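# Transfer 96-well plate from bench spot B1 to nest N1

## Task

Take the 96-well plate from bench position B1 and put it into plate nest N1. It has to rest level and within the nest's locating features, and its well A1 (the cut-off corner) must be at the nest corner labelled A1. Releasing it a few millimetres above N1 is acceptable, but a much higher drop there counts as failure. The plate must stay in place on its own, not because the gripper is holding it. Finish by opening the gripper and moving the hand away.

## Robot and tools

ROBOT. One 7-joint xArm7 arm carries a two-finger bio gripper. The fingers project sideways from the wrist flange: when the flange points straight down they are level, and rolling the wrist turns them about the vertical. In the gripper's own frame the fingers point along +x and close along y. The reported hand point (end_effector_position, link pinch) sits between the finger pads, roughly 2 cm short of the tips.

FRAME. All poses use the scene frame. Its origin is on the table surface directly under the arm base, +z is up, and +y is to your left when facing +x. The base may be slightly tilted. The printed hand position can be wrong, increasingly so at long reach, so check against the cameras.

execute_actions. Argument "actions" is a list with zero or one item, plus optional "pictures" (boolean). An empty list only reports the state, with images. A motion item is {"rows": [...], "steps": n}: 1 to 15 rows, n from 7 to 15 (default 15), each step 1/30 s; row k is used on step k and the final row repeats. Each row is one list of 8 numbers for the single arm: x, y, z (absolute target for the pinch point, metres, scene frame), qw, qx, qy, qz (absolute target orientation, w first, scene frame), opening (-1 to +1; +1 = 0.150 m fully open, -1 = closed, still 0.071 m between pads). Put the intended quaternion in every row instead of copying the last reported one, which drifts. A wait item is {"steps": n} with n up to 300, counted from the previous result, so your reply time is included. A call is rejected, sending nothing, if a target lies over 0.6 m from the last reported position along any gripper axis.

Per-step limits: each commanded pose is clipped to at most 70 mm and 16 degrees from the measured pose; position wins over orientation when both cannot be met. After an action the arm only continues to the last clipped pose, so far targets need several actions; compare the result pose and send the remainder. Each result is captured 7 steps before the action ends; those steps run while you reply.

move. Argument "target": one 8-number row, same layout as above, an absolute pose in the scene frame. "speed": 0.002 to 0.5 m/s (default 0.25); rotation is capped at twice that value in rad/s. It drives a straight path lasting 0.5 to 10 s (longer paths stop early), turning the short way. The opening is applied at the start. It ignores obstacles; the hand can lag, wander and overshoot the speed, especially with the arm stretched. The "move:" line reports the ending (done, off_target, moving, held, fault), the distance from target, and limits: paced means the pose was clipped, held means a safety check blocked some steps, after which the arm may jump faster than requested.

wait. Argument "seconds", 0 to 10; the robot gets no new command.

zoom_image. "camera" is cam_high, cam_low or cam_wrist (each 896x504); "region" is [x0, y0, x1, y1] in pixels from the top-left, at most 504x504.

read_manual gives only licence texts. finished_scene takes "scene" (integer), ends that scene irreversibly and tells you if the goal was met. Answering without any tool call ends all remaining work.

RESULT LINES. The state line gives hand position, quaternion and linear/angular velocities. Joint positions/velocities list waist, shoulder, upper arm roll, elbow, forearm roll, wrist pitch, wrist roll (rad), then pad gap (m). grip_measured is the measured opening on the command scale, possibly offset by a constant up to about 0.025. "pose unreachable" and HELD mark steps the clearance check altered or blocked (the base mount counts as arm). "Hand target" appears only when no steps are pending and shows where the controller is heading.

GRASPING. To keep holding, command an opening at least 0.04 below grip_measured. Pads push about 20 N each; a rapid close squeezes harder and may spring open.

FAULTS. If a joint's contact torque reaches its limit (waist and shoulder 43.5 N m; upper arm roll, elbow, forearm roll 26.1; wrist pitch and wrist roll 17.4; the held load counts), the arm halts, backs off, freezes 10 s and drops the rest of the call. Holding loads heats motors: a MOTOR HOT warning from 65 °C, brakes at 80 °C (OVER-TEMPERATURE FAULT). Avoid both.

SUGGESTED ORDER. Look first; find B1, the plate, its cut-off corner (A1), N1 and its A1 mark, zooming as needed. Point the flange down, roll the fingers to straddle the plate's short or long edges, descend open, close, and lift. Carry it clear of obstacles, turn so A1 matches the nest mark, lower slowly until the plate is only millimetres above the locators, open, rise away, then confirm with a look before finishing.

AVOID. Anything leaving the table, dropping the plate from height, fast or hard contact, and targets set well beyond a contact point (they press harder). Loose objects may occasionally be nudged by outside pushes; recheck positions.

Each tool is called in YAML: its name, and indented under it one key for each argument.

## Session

execute_actions:
  actions: []

Scene clock: 0.00 s of 8400.00 s.
end_effector_position=(+0.7471, +0.2620, +0.2572) grip_measured=+1.00 end_effector_quat_wxyz=(+0.229, +0.647, -0.342, -0.642) end_effector_velocity=(+0.000, -0.001, -0.000) end_effector_angular_velocity=(-0.001, +0.000, -0.002)
Joint positions: [ 0.418  0.257  0.109  1.614 -2.403  1.191 -1.542  0.15 ]
Joint velocities: [-0.001 -0.    -0.001 -0.     0.001 -0.    -0.     0.   ]
Hand target: +0.747, +0.262, +0.257; +0.229, +0.647, -0.342, -0.642

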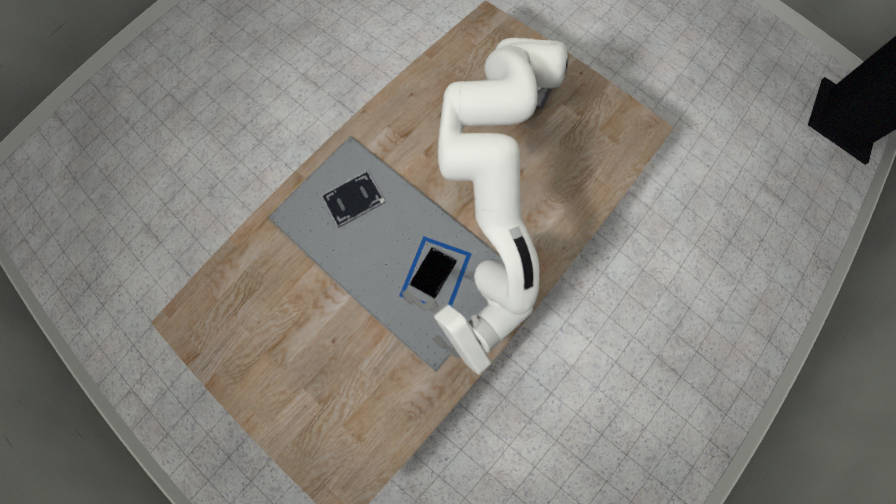

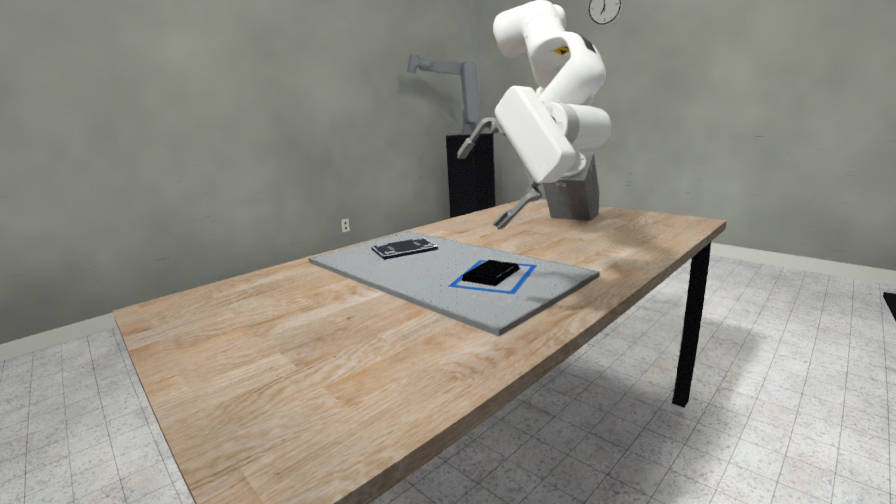

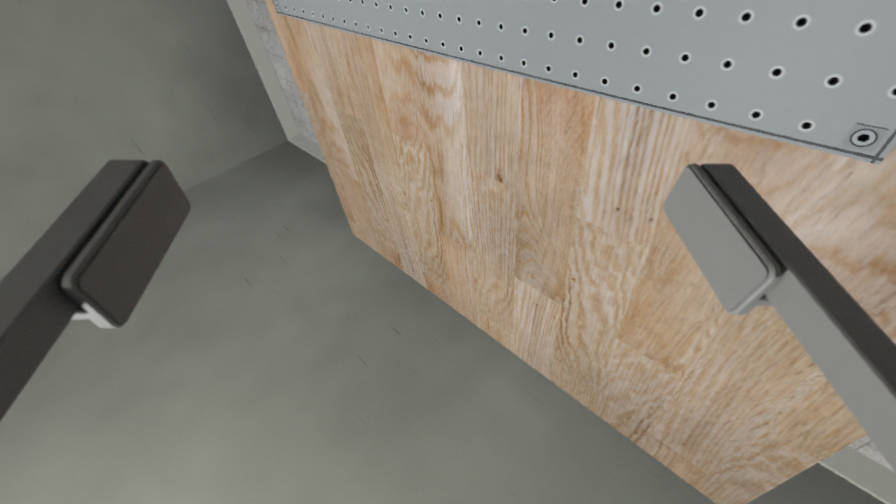

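move:
  target: [0.605, 0.16, 0.13, 0.79, 0, 0, -0.613, 1]

Scene clock: 4.60 s of 8400.00 s.
end_effector_position=(+0.6059, +0.1609, +0.1294) grip_measured=+1.00 end_effector_quat_wxyz=(+0.791, +0.003, -0.000, -0.612) end_effector_velocity=(-0.001, -0.000, -0.001) end_effector_angular_velocity=(-0.001, +0.013, +0.003)
Joint positions: [ 0.028  0.282  0.348  1.16  -0.648  0.369 -3.943  0.15 ]
Joint velocities: [-0.008  0.001  0.01  -0.002  0.019  0.008 -0.02   0.   ]
Hand target: +0.606, +0.161, +0.129; +0.791, +0.003, +0.000, -0.612
Off the commanded pose: 0.001 m, 0 deg.
Kept back: nothing.
move: done

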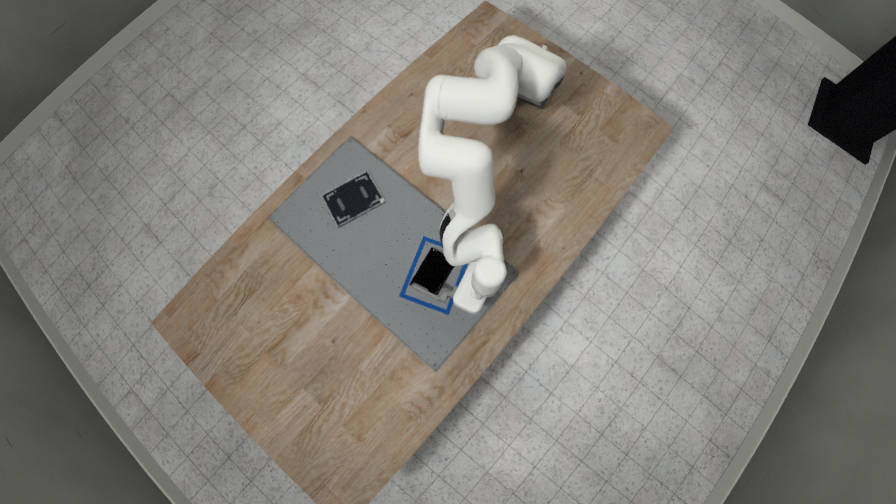

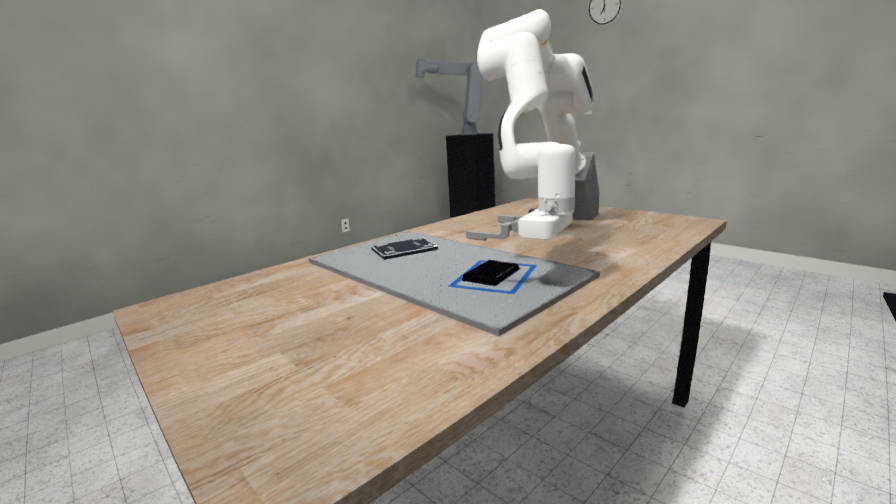

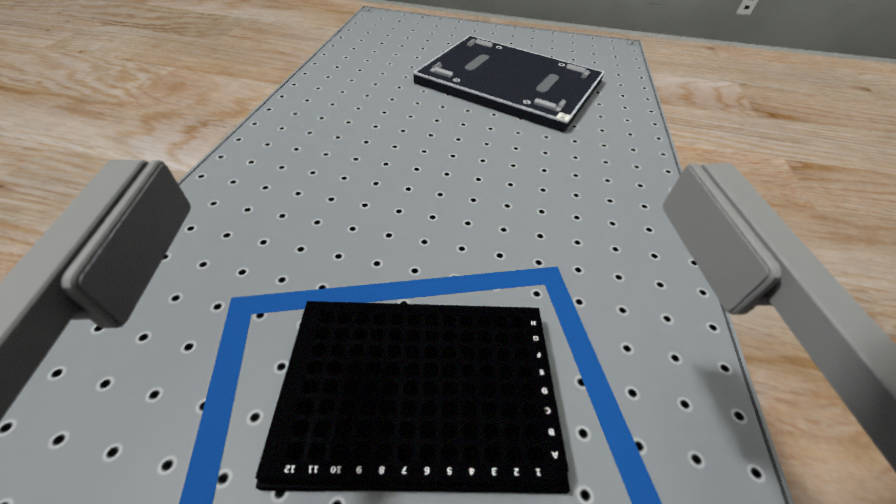

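move:
  target: [0.613, 0.152, 0.055, 0.78, 0, 0, -0.626, 1]
  speed: 0.1

move:
  target: [0.613, 0.152, 0.027, 0.78, 0, 0, -0.626, 1]
  speed: 0.04

Scene clock: 8.50 s of 8400.00 s.
end_effector_position=(+0.6134, +0.1522, +0.0554) grip_measured=+1.00 end_effector_quat_wxyz=(+0.780, +0.000, +0.000, -0.626) end_effector_velocity=(-0.001, -0.002, -0.003) end_effector_angular_velocity=(-0.004, +0.003, -0.000)
Joint positions: [ 0.073  0.511  0.266  1.334 -0.751  0.323 -3.866  0.15 ]
Joint velocities: [ 0.     0.007 -0.003  0.003 -0.002  0.     0.     0.   ]
Hand target: +0.613, +0.152, +0.055; +0.780, -0.000, +0.000, -0.626
Off the commanded pose: 0.001 m, 0 deg.
Kept back: nothing.
move: done

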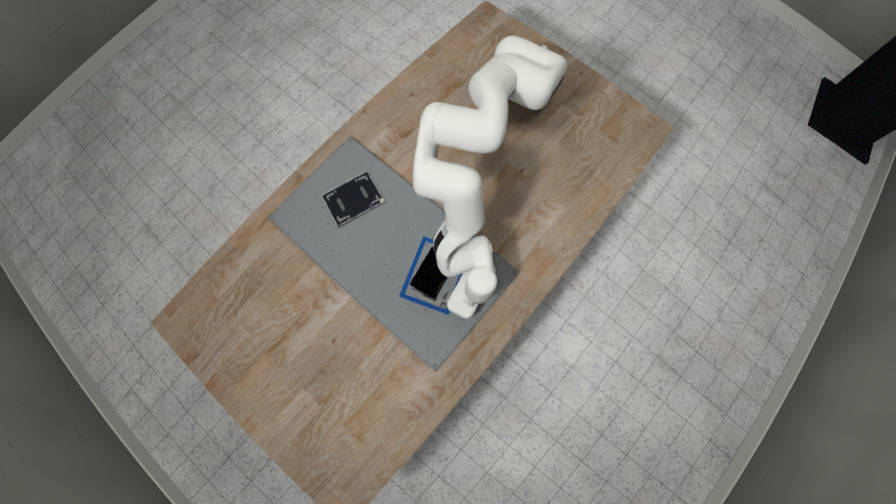

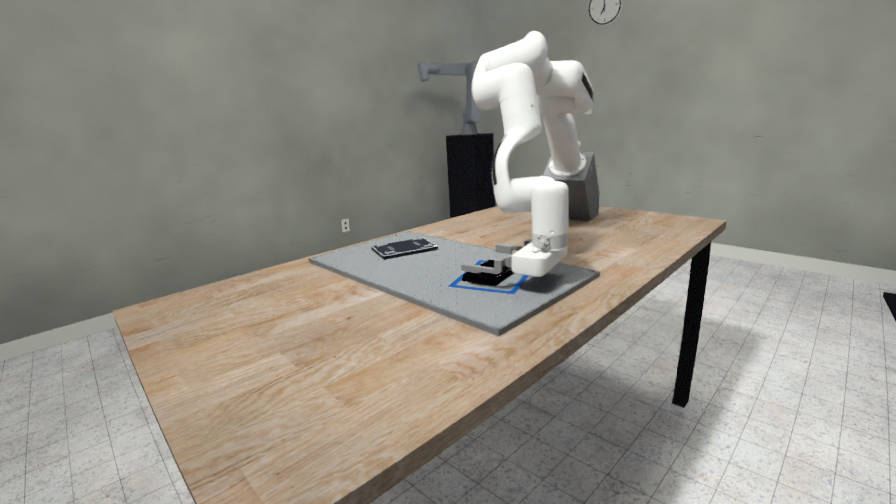

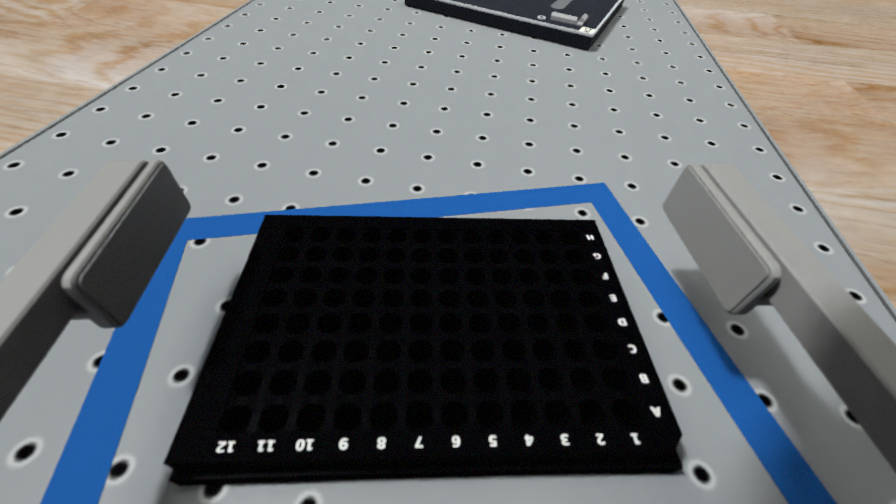

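Scene clock: 9.50 s of 8400.00 s.
end_effector_position=(+0.6132, +0.1521, +0.0273) grip_measured=+1.00 end_effector_quat_wxyz=(+0.780, +0.000, +0.000, -0.626) end_effector_velocity=(+0.002, +0.000, -0.001) end_effector_angular_velocity=(+0.001, -0.004, -0.001)
Joint positions: [ 0.096  0.596  0.235  1.402 -0.78   0.304 -3.846  0.15 ]
Joint velocities: [ 0.002  0.004 -0.002  0.007 -0.001 -0.001  0.001  0.   ]
Hand target: +0.613, +0.152, +0.027; +0.780, +0.000, +0.000, -0.626
Off the commanded pose: 0.000 m, 0 deg.
Kept back: nothing.
move: done

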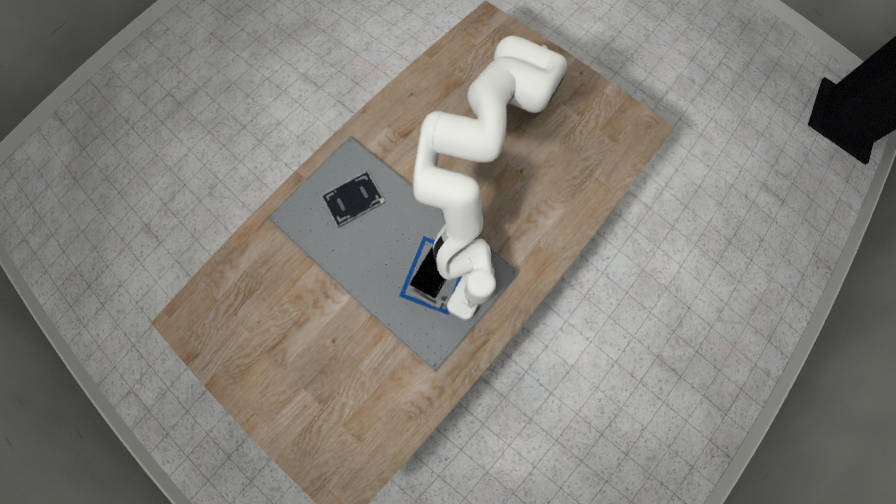

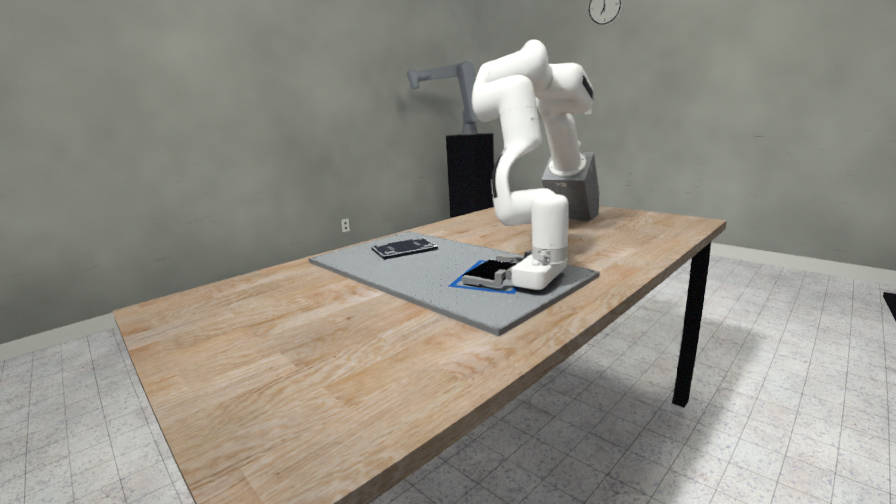

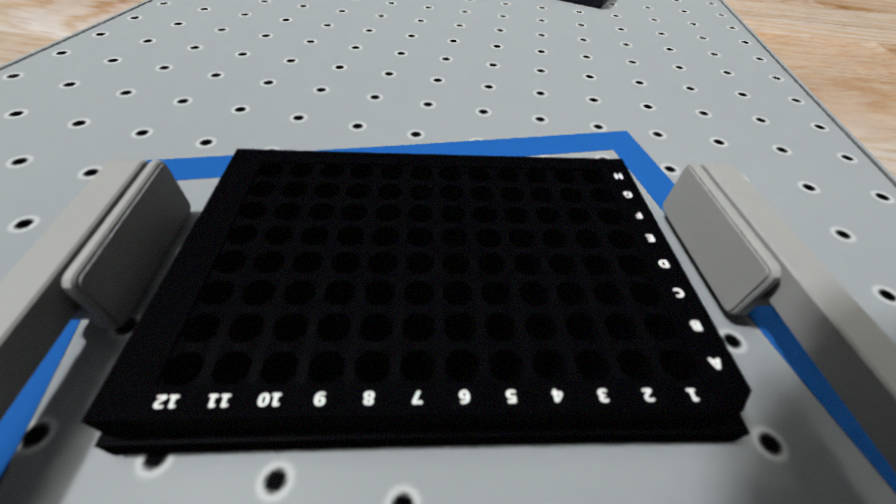

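move:
  target: [0.613, 0.152, 0.027, 0.78, 0, 0, -0.626, 0.3]
  speed: 0.03

move:
  target: [0.613, 0.13, 0.1, 0.78, 0, 0, -0.626, 0.3]
  speed: 0.1

move:
  target: [0.607, -0.15, 0.06, 0.609, 0, 0, -0.793, 0.3]
  speed: 0.15

zoom_image:
  camera: "cam_high"
  region: [290, 130, 430, 260]

Scene clock: 10.50 s of 8400.00 s.
end_effector_position=(+0.6130, +0.1520, +0.0270) grip_measured=+0.44 end_effector_quat_wxyz=(+0.780, +0.000, -0.000, -0.626) end_effector_velocity=(+0.001, +0.001, +0.001) end_effector_angular_velocity=(+0.001, -0.002, +0.001)
Joint positions: [ 0.097  0.597  0.234  1.402 -0.78   0.304 -3.846  0.128]
Joint velocities: [ 0.001 -0.002 -0.    -0.    -0.    -0.     0.     0.   ]
Hand target: +0.613, +0.152, +0.027; +0.780, +0.000, +0.000, -0.626
Off the commanded pose: 0.000 m, 0 deg.
Kept back: nothing.
move: done

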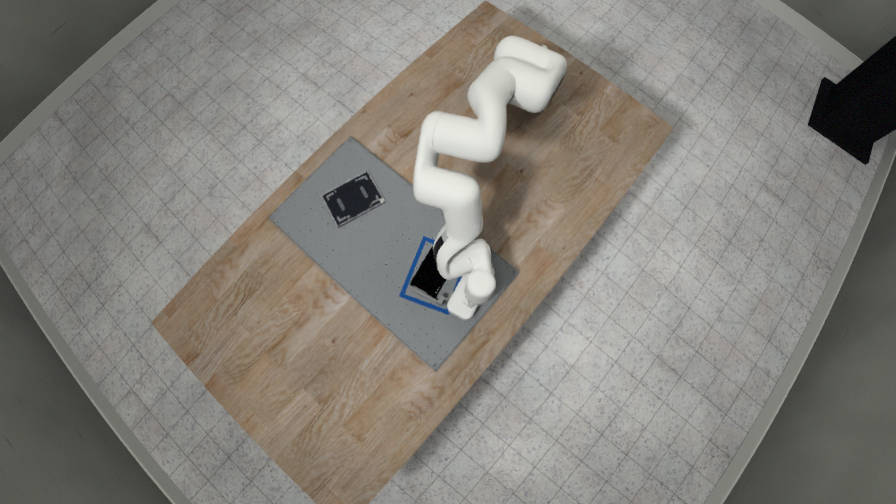

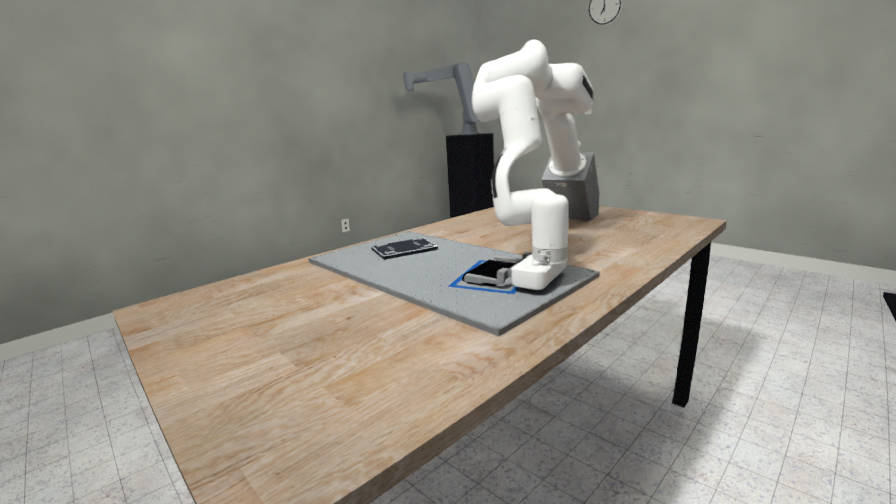

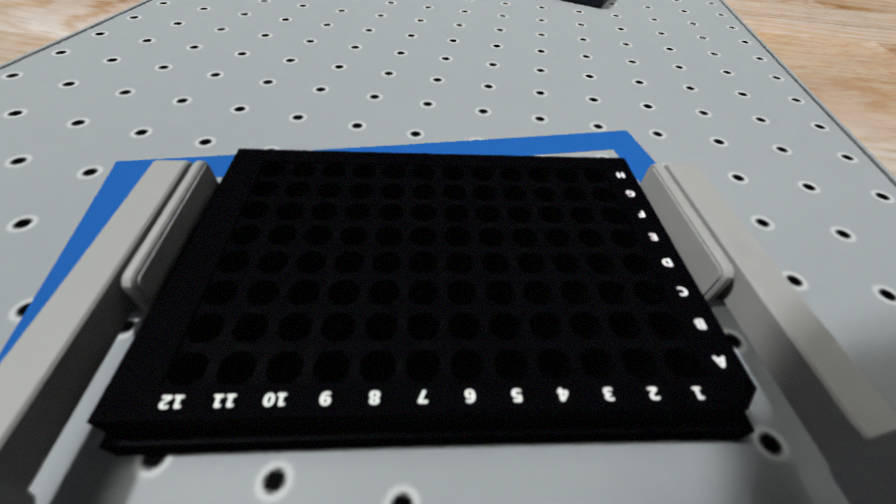

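Scene clock: 11.67 s of 8400.00 s.
end_effector_position=(+0.6125, +0.1300, +0.0996) grip_measured=+0.44 end_effector_quat_wxyz=(+0.780, -0.000, -0.000, -0.626) end_effector_velocity=(+0.000, +0.000, +0.002) end_effector_angular_velocity=(+0.003, -0.000, -0.001)
Joint positions: [-0.014  0.357  0.323  1.192 -0.663  0.322 -3.954  0.128]
Joint velocities: [-0.006 -0.007  0.007 -0.005  0.009  0.001 -0.007  0.   ]
Hand target: +0.613, +0.130, +0.100; +0.780, -0.000, -0.000, -0.626
Off the commanded pose: 0.001 m, 0 deg.
Kept back: nothing.
move: done

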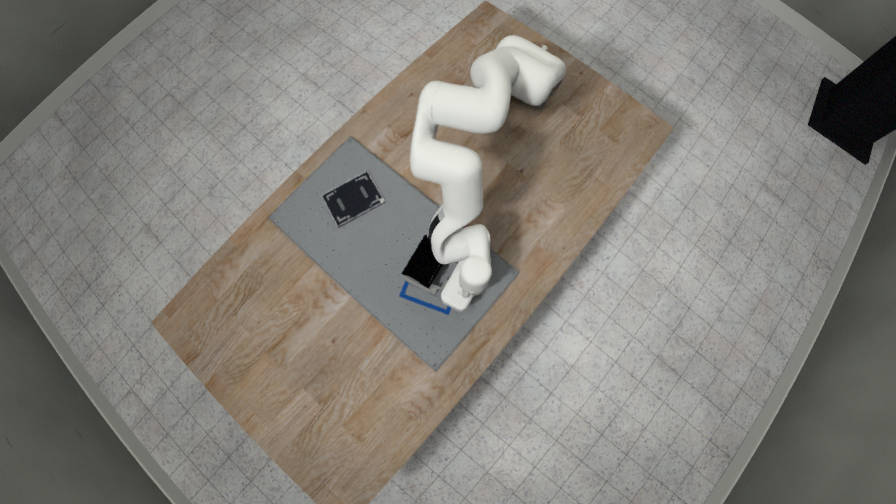

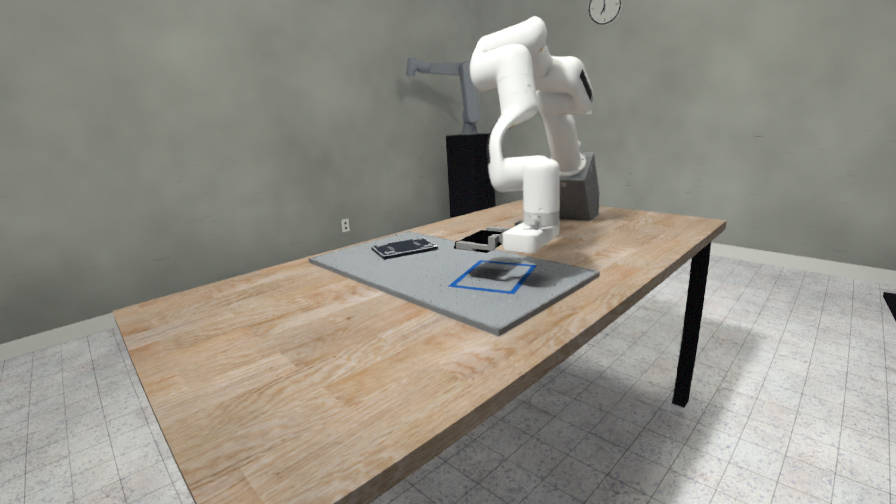

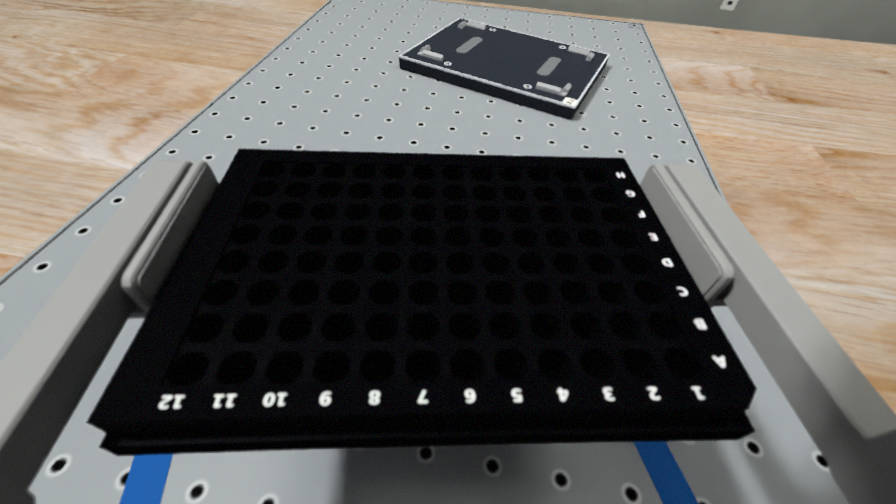

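Scene clock: 13.97 s of 8400.00 s.
end_effector_position=(+0.6068, -0.1495, +0.0605) grip_measured=+0.44 end_effector_quat_wxyz=(+0.610, -0.001, -0.001, -0.792) end_effector_velocity=(-0.001, -0.007, +0.001) end_effector_angular_velocity=(-0.005, +0.000, -0.009)
Joint positions: [-0.643  0.535  0.511  1.253 -0.232  0.216 -4.366  0.128]
Joint velocities: [-0.009  0.004 -0.002  0.006  0.003  0.004 -0.004  0.   ]
Hand target: +0.607, -0.151, +0.061; +0.610, -0.001, -0.001, -0.793
Off the commanded pose: 0.001 m, 0 deg.
Kept back: nothing.
move: done

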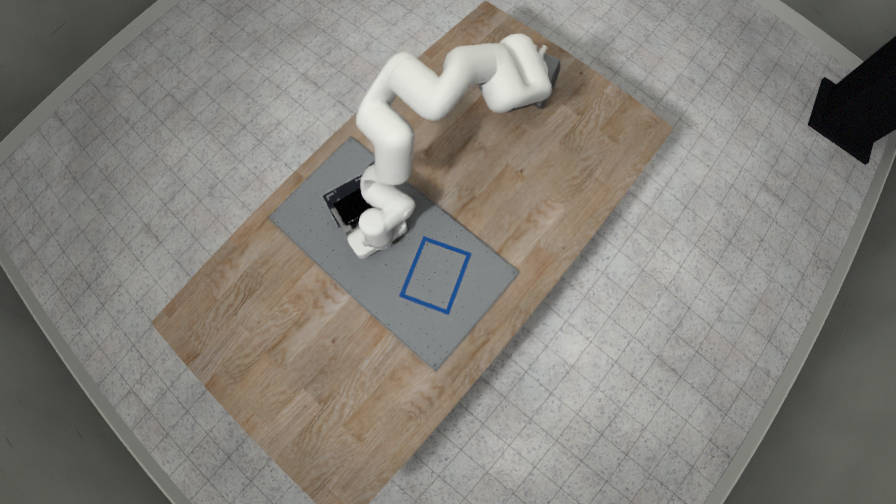

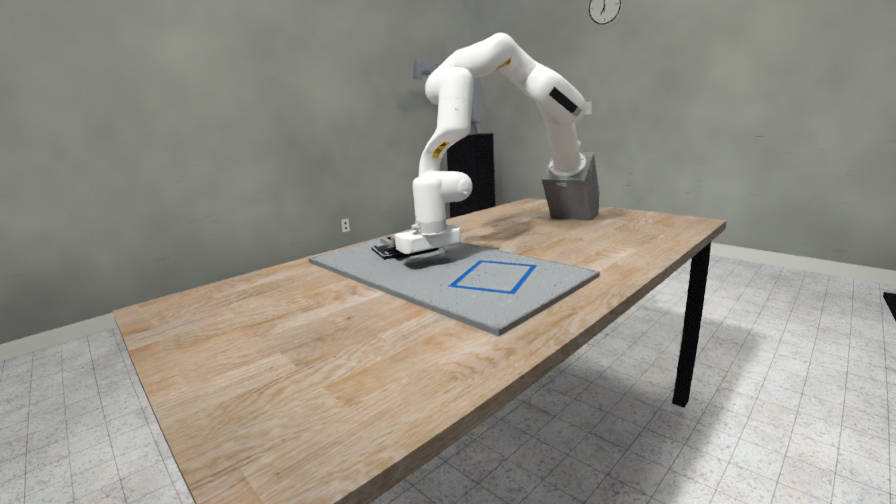

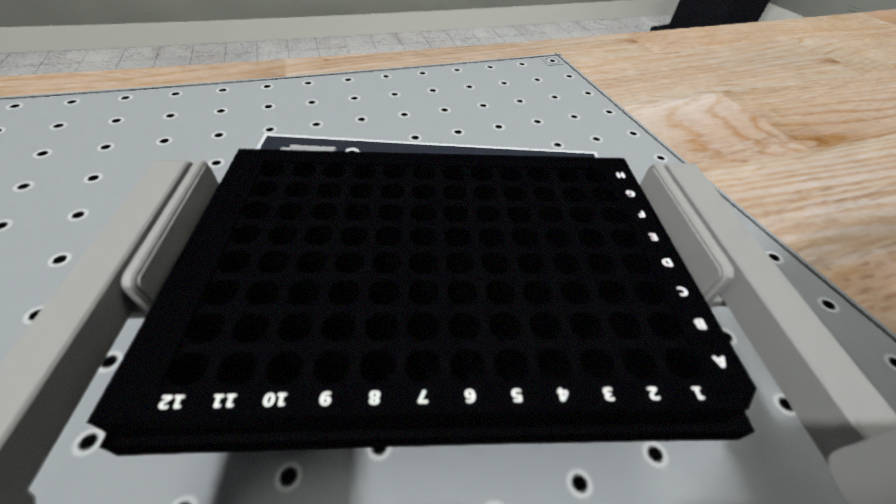

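Region (290, 130, 430, 260) of cam_high's 896x504 image, scaled by 3.600, with more detail than that image has; it fills the top 468 rows of this view, and the rest is white.

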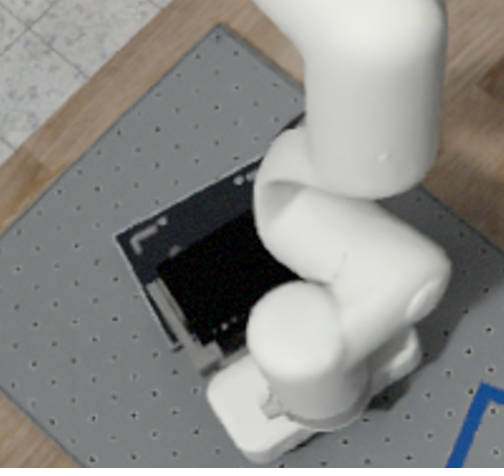

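move:
  target: [0.598, -0.178, 0.047, 0.574, 0, 0, -0.819, 0.3]
  speed: 0.04

zoom_image:
  camera: "cam_high"
  region: [290, 130, 430, 260]

Scene clock: 15.60 s of 8400.00 s.
end_effector_position=(+0.5980, -0.1779, +0.0471) grip_measured=+0.44 end_effector_quat_wxyz=(-0.574, +0.000, +0.000, +0.819) end_effector_velocity=(+0.000, -0.000, -0.001) end_effector_angular_velocity=(+0.001, -0.000, -0.001)
Joint positions: [-0.679  0.601  0.511  1.311 -0.199  0.222 -4.367  0.128]
Joint velocities: [-0.001  0.003  0.001  0.003  0.     0.    -0.     0.   ]
Hand target: +0.598, -0.178, +0.047; -0.574, +0.000, +0.000, +0.819
Off the commanded pose: 0.000 m, 0 deg.
Kept back: nothing.
move: done

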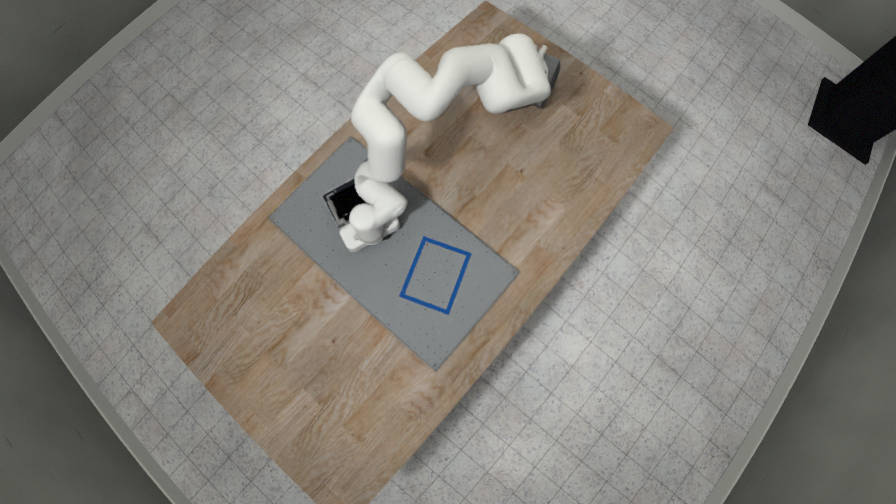

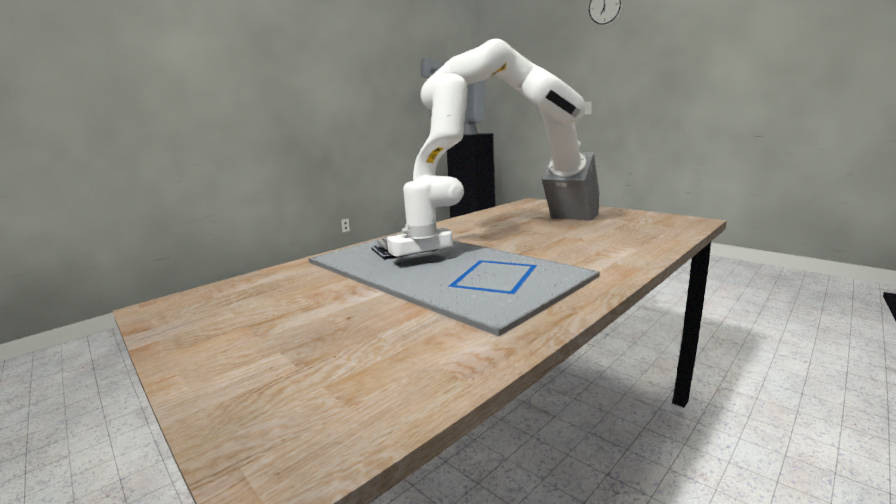

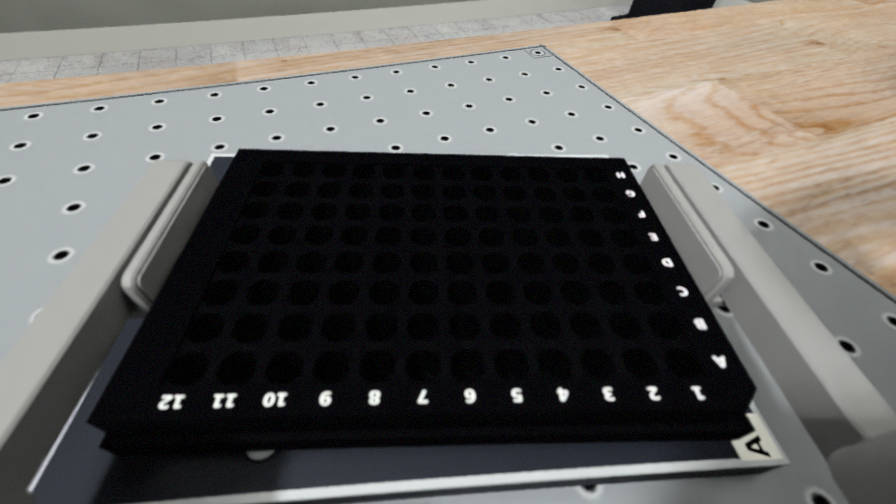

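Region (290, 130, 430, 260) of cam_high's 896x504 image, scaled by 3.600, with more detail than that image has; it fills the top 468 rows of this view, and the rest is white.

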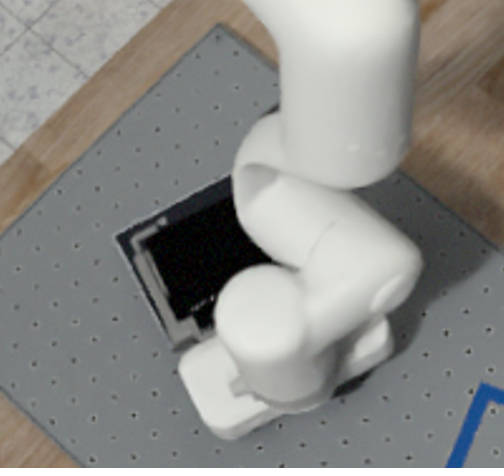

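move:
  target: [0.600, -0.186, 0.046, 0.591, 0, 0, -0.806, 0.3]
  speed: 0.02

Scene clock: 17.20 s of 8400.00 s.
end_effector_position=(+0.6000, -0.1859, +0.0460) grip_measured=+0.44 end_effector_quat_wxyz=(-0.591, +0.000, +0.000, +0.807) end_effector_velocity=(+0.001, +0.000, -0.000) end_effector_angular_velocity=(+0.002, -0.000, +0.006)
Joint positions: [-0.703  0.606  0.524  1.301 -0.212  0.214 -4.411  0.128]
Joint velocities: [-0.002  0.001  0.003 -0.001 -0.001 -0.001 -0.005 -0.   ]
Hand target: +0.600, -0.186, +0.046; -0.591, +0.000, -0.000, +0.806
Off the commanded pose: 0.000 m, 0 deg.
Kept back: nothing.
move: done

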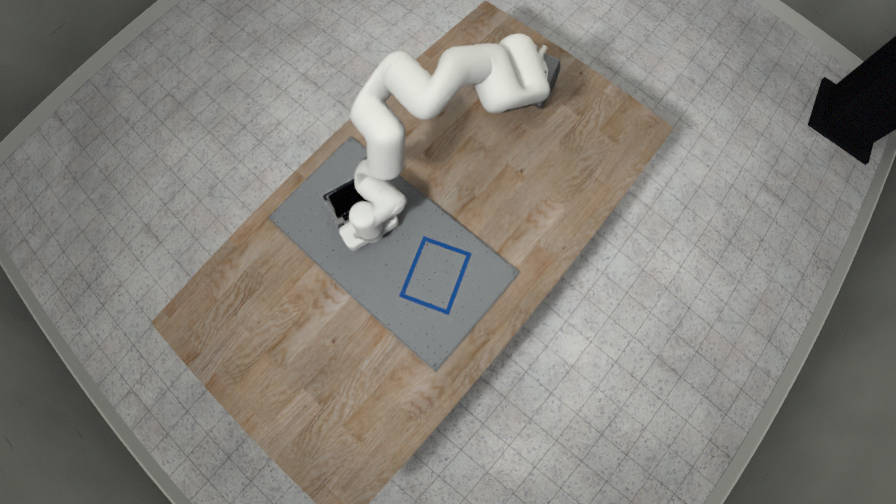

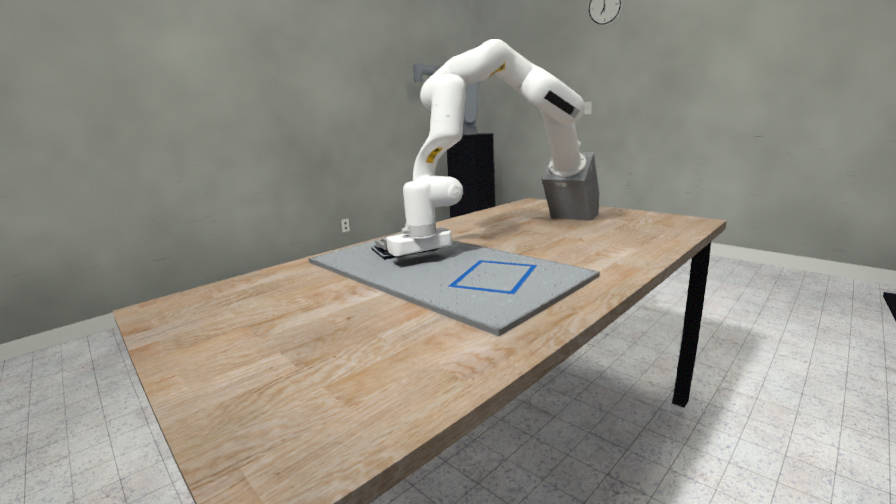

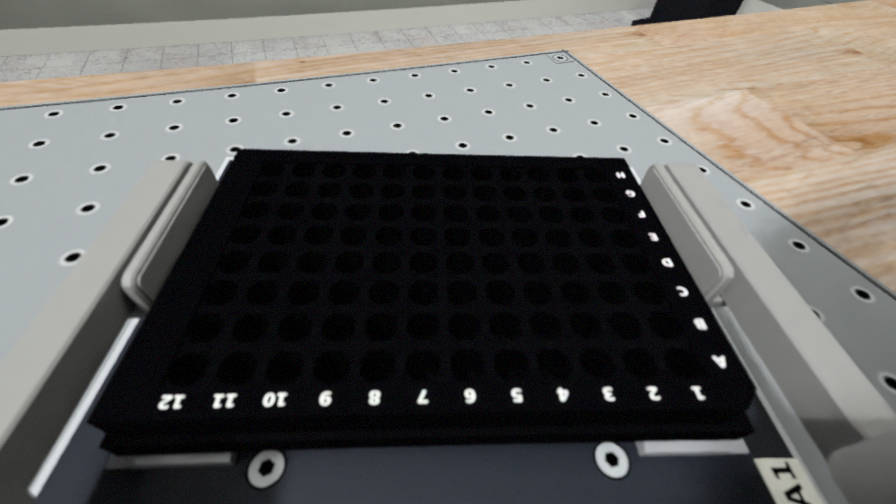

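move:
  target: [0.598, -0.1865, 0.046, 0.591, 0, 0, -0.806, 0.3]
  speed: 0.02

move:
  target: [0.598, -0.1865, 0.038, 0.591, 0, 0, -0.806, 0.3]
  speed: 0.015

Scene clock: 18.13 s of 8400.00 s.
end_effector_position=(+0.5980, -0.1865, +0.0460) grip_measured=+0.44 end_effector_quat_wxyz=(-0.591, +0.000, -0.000, +0.806) end_effector_velocity=(-0.000, +0.000, -0.000) end_effector_angular_velocity=(+0.001, -0.000, -0.000)
Joint positions: [-0.707  0.605  0.526  1.293 -0.212  0.209 -4.413  0.128]
Joint velocities: [-0.001 -0.     0.001 -0.001 -0.    -0.001  0.001 -0.   ]
Hand target: +0.598, -0.186, +0.046; -0.591, +0.000, -0.000, +0.806
Off the commanded pose: 0.000 m, 0 deg.
Kept back: nothing.
move: done

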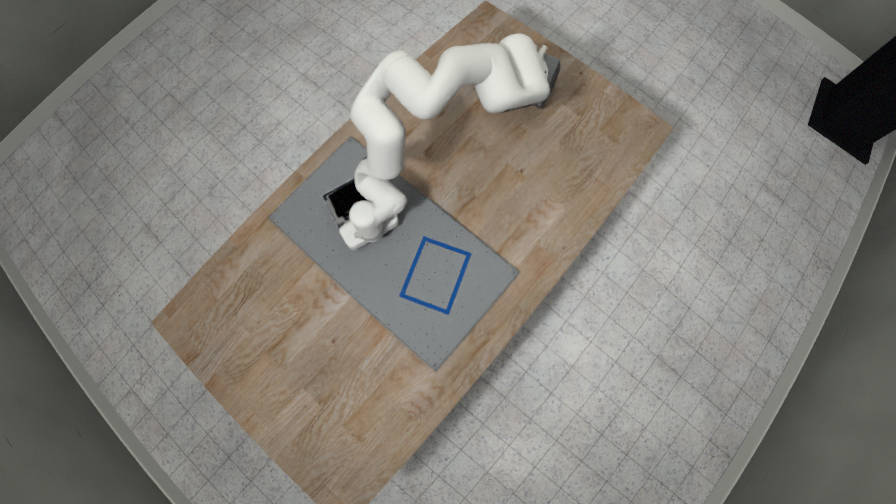

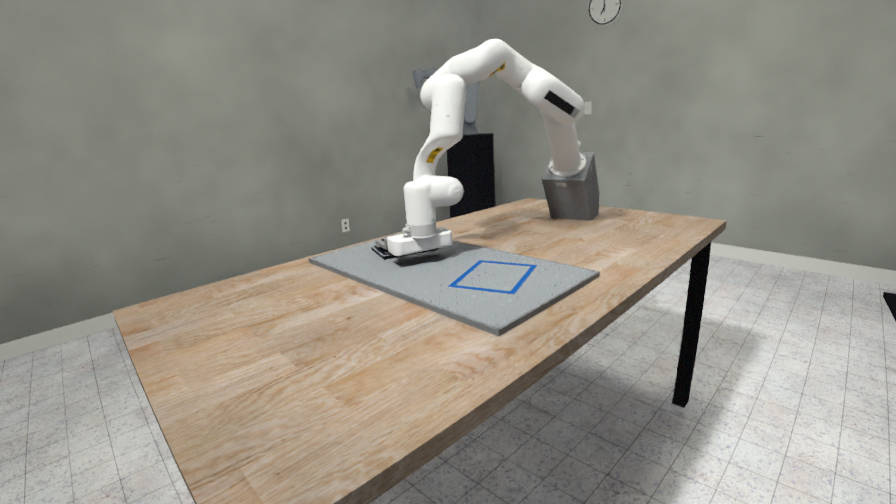

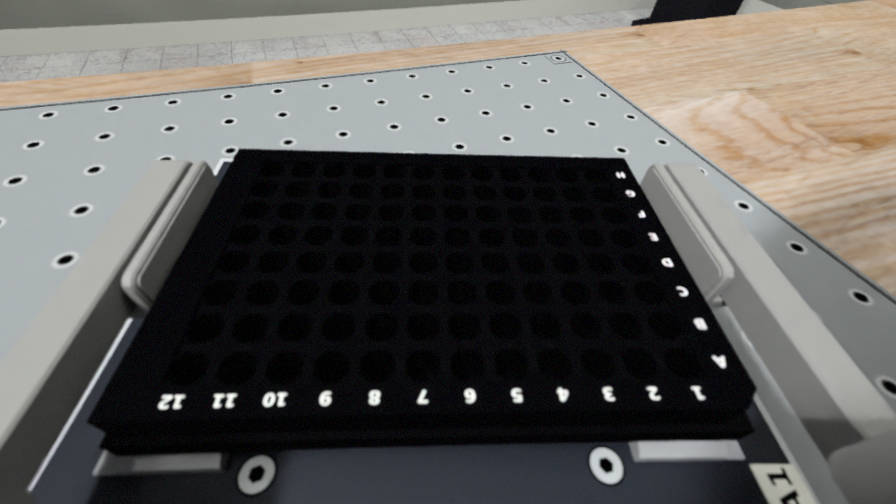

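Scene clock: 18.90 s of 8400.00 s.
end_effector_position=(+0.5994, -0.1866, +0.0397) grip_measured=+0.44 end_effector_quat_wxyz=(-0.591, -0.001, +0.001, +0.807) end_effector_velocity=(-0.002, +0.000, -0.006) end_effector_angular_velocity=(+0.004, +0.004, +0.001)
Joint positions: [-0.689  0.624  0.511  1.312 -0.22   0.203 -4.406  0.128]
Joint velocities: [ 0.005  0.014 -0.003  0.007 -0.002 -0.001 -0.002  0.   ]
Hand target: +0.598, -0.187, +0.038; -0.591, -0.000, -0.000, +0.806
Off the commanded pose: 0.002 m, 0 deg.
Kept back: nothing.
move: done

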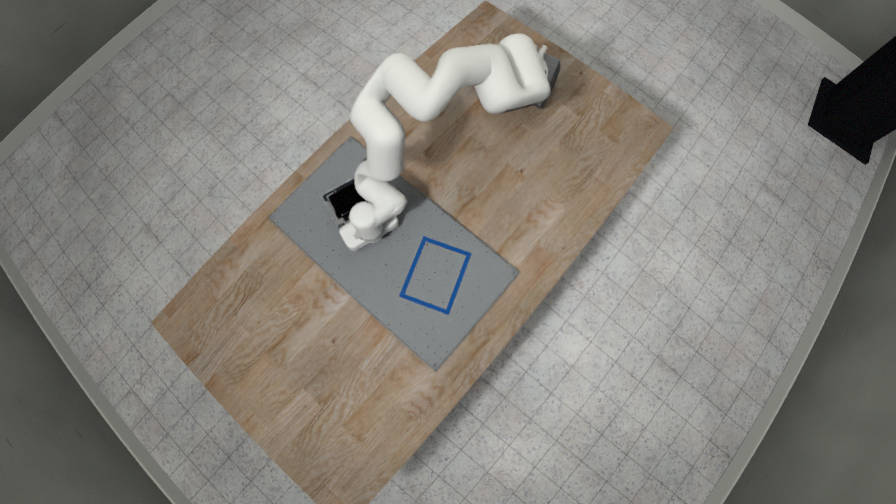

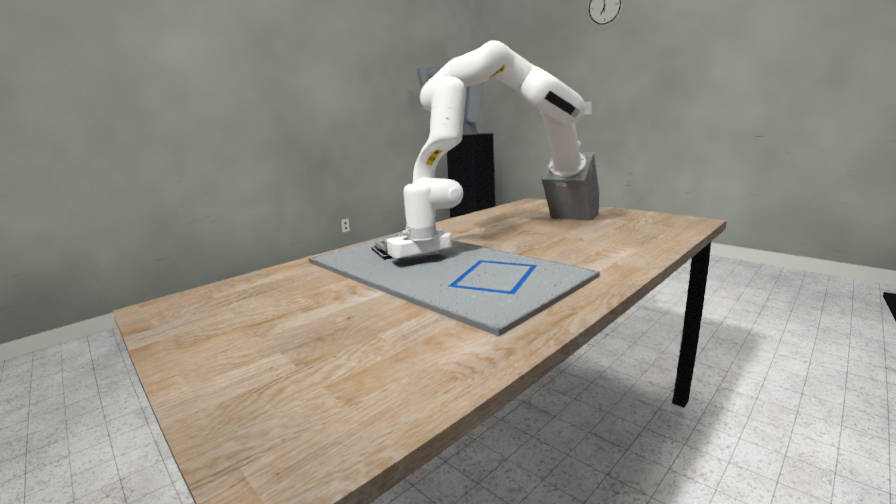

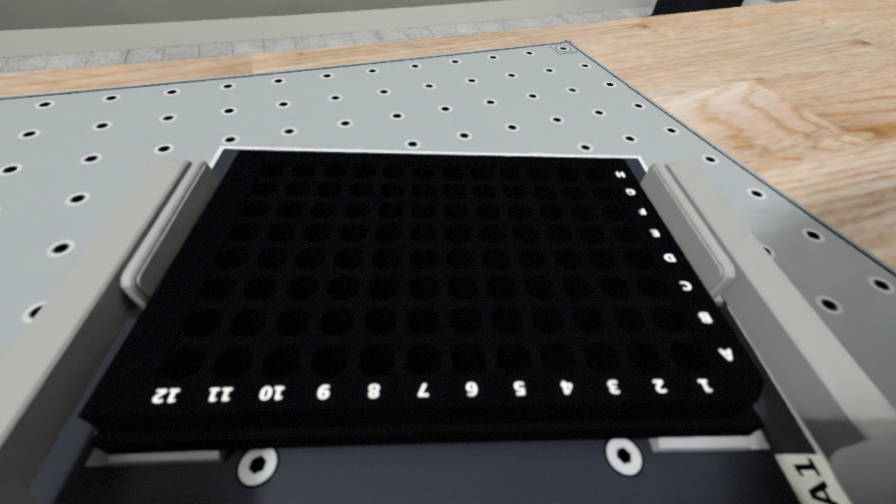

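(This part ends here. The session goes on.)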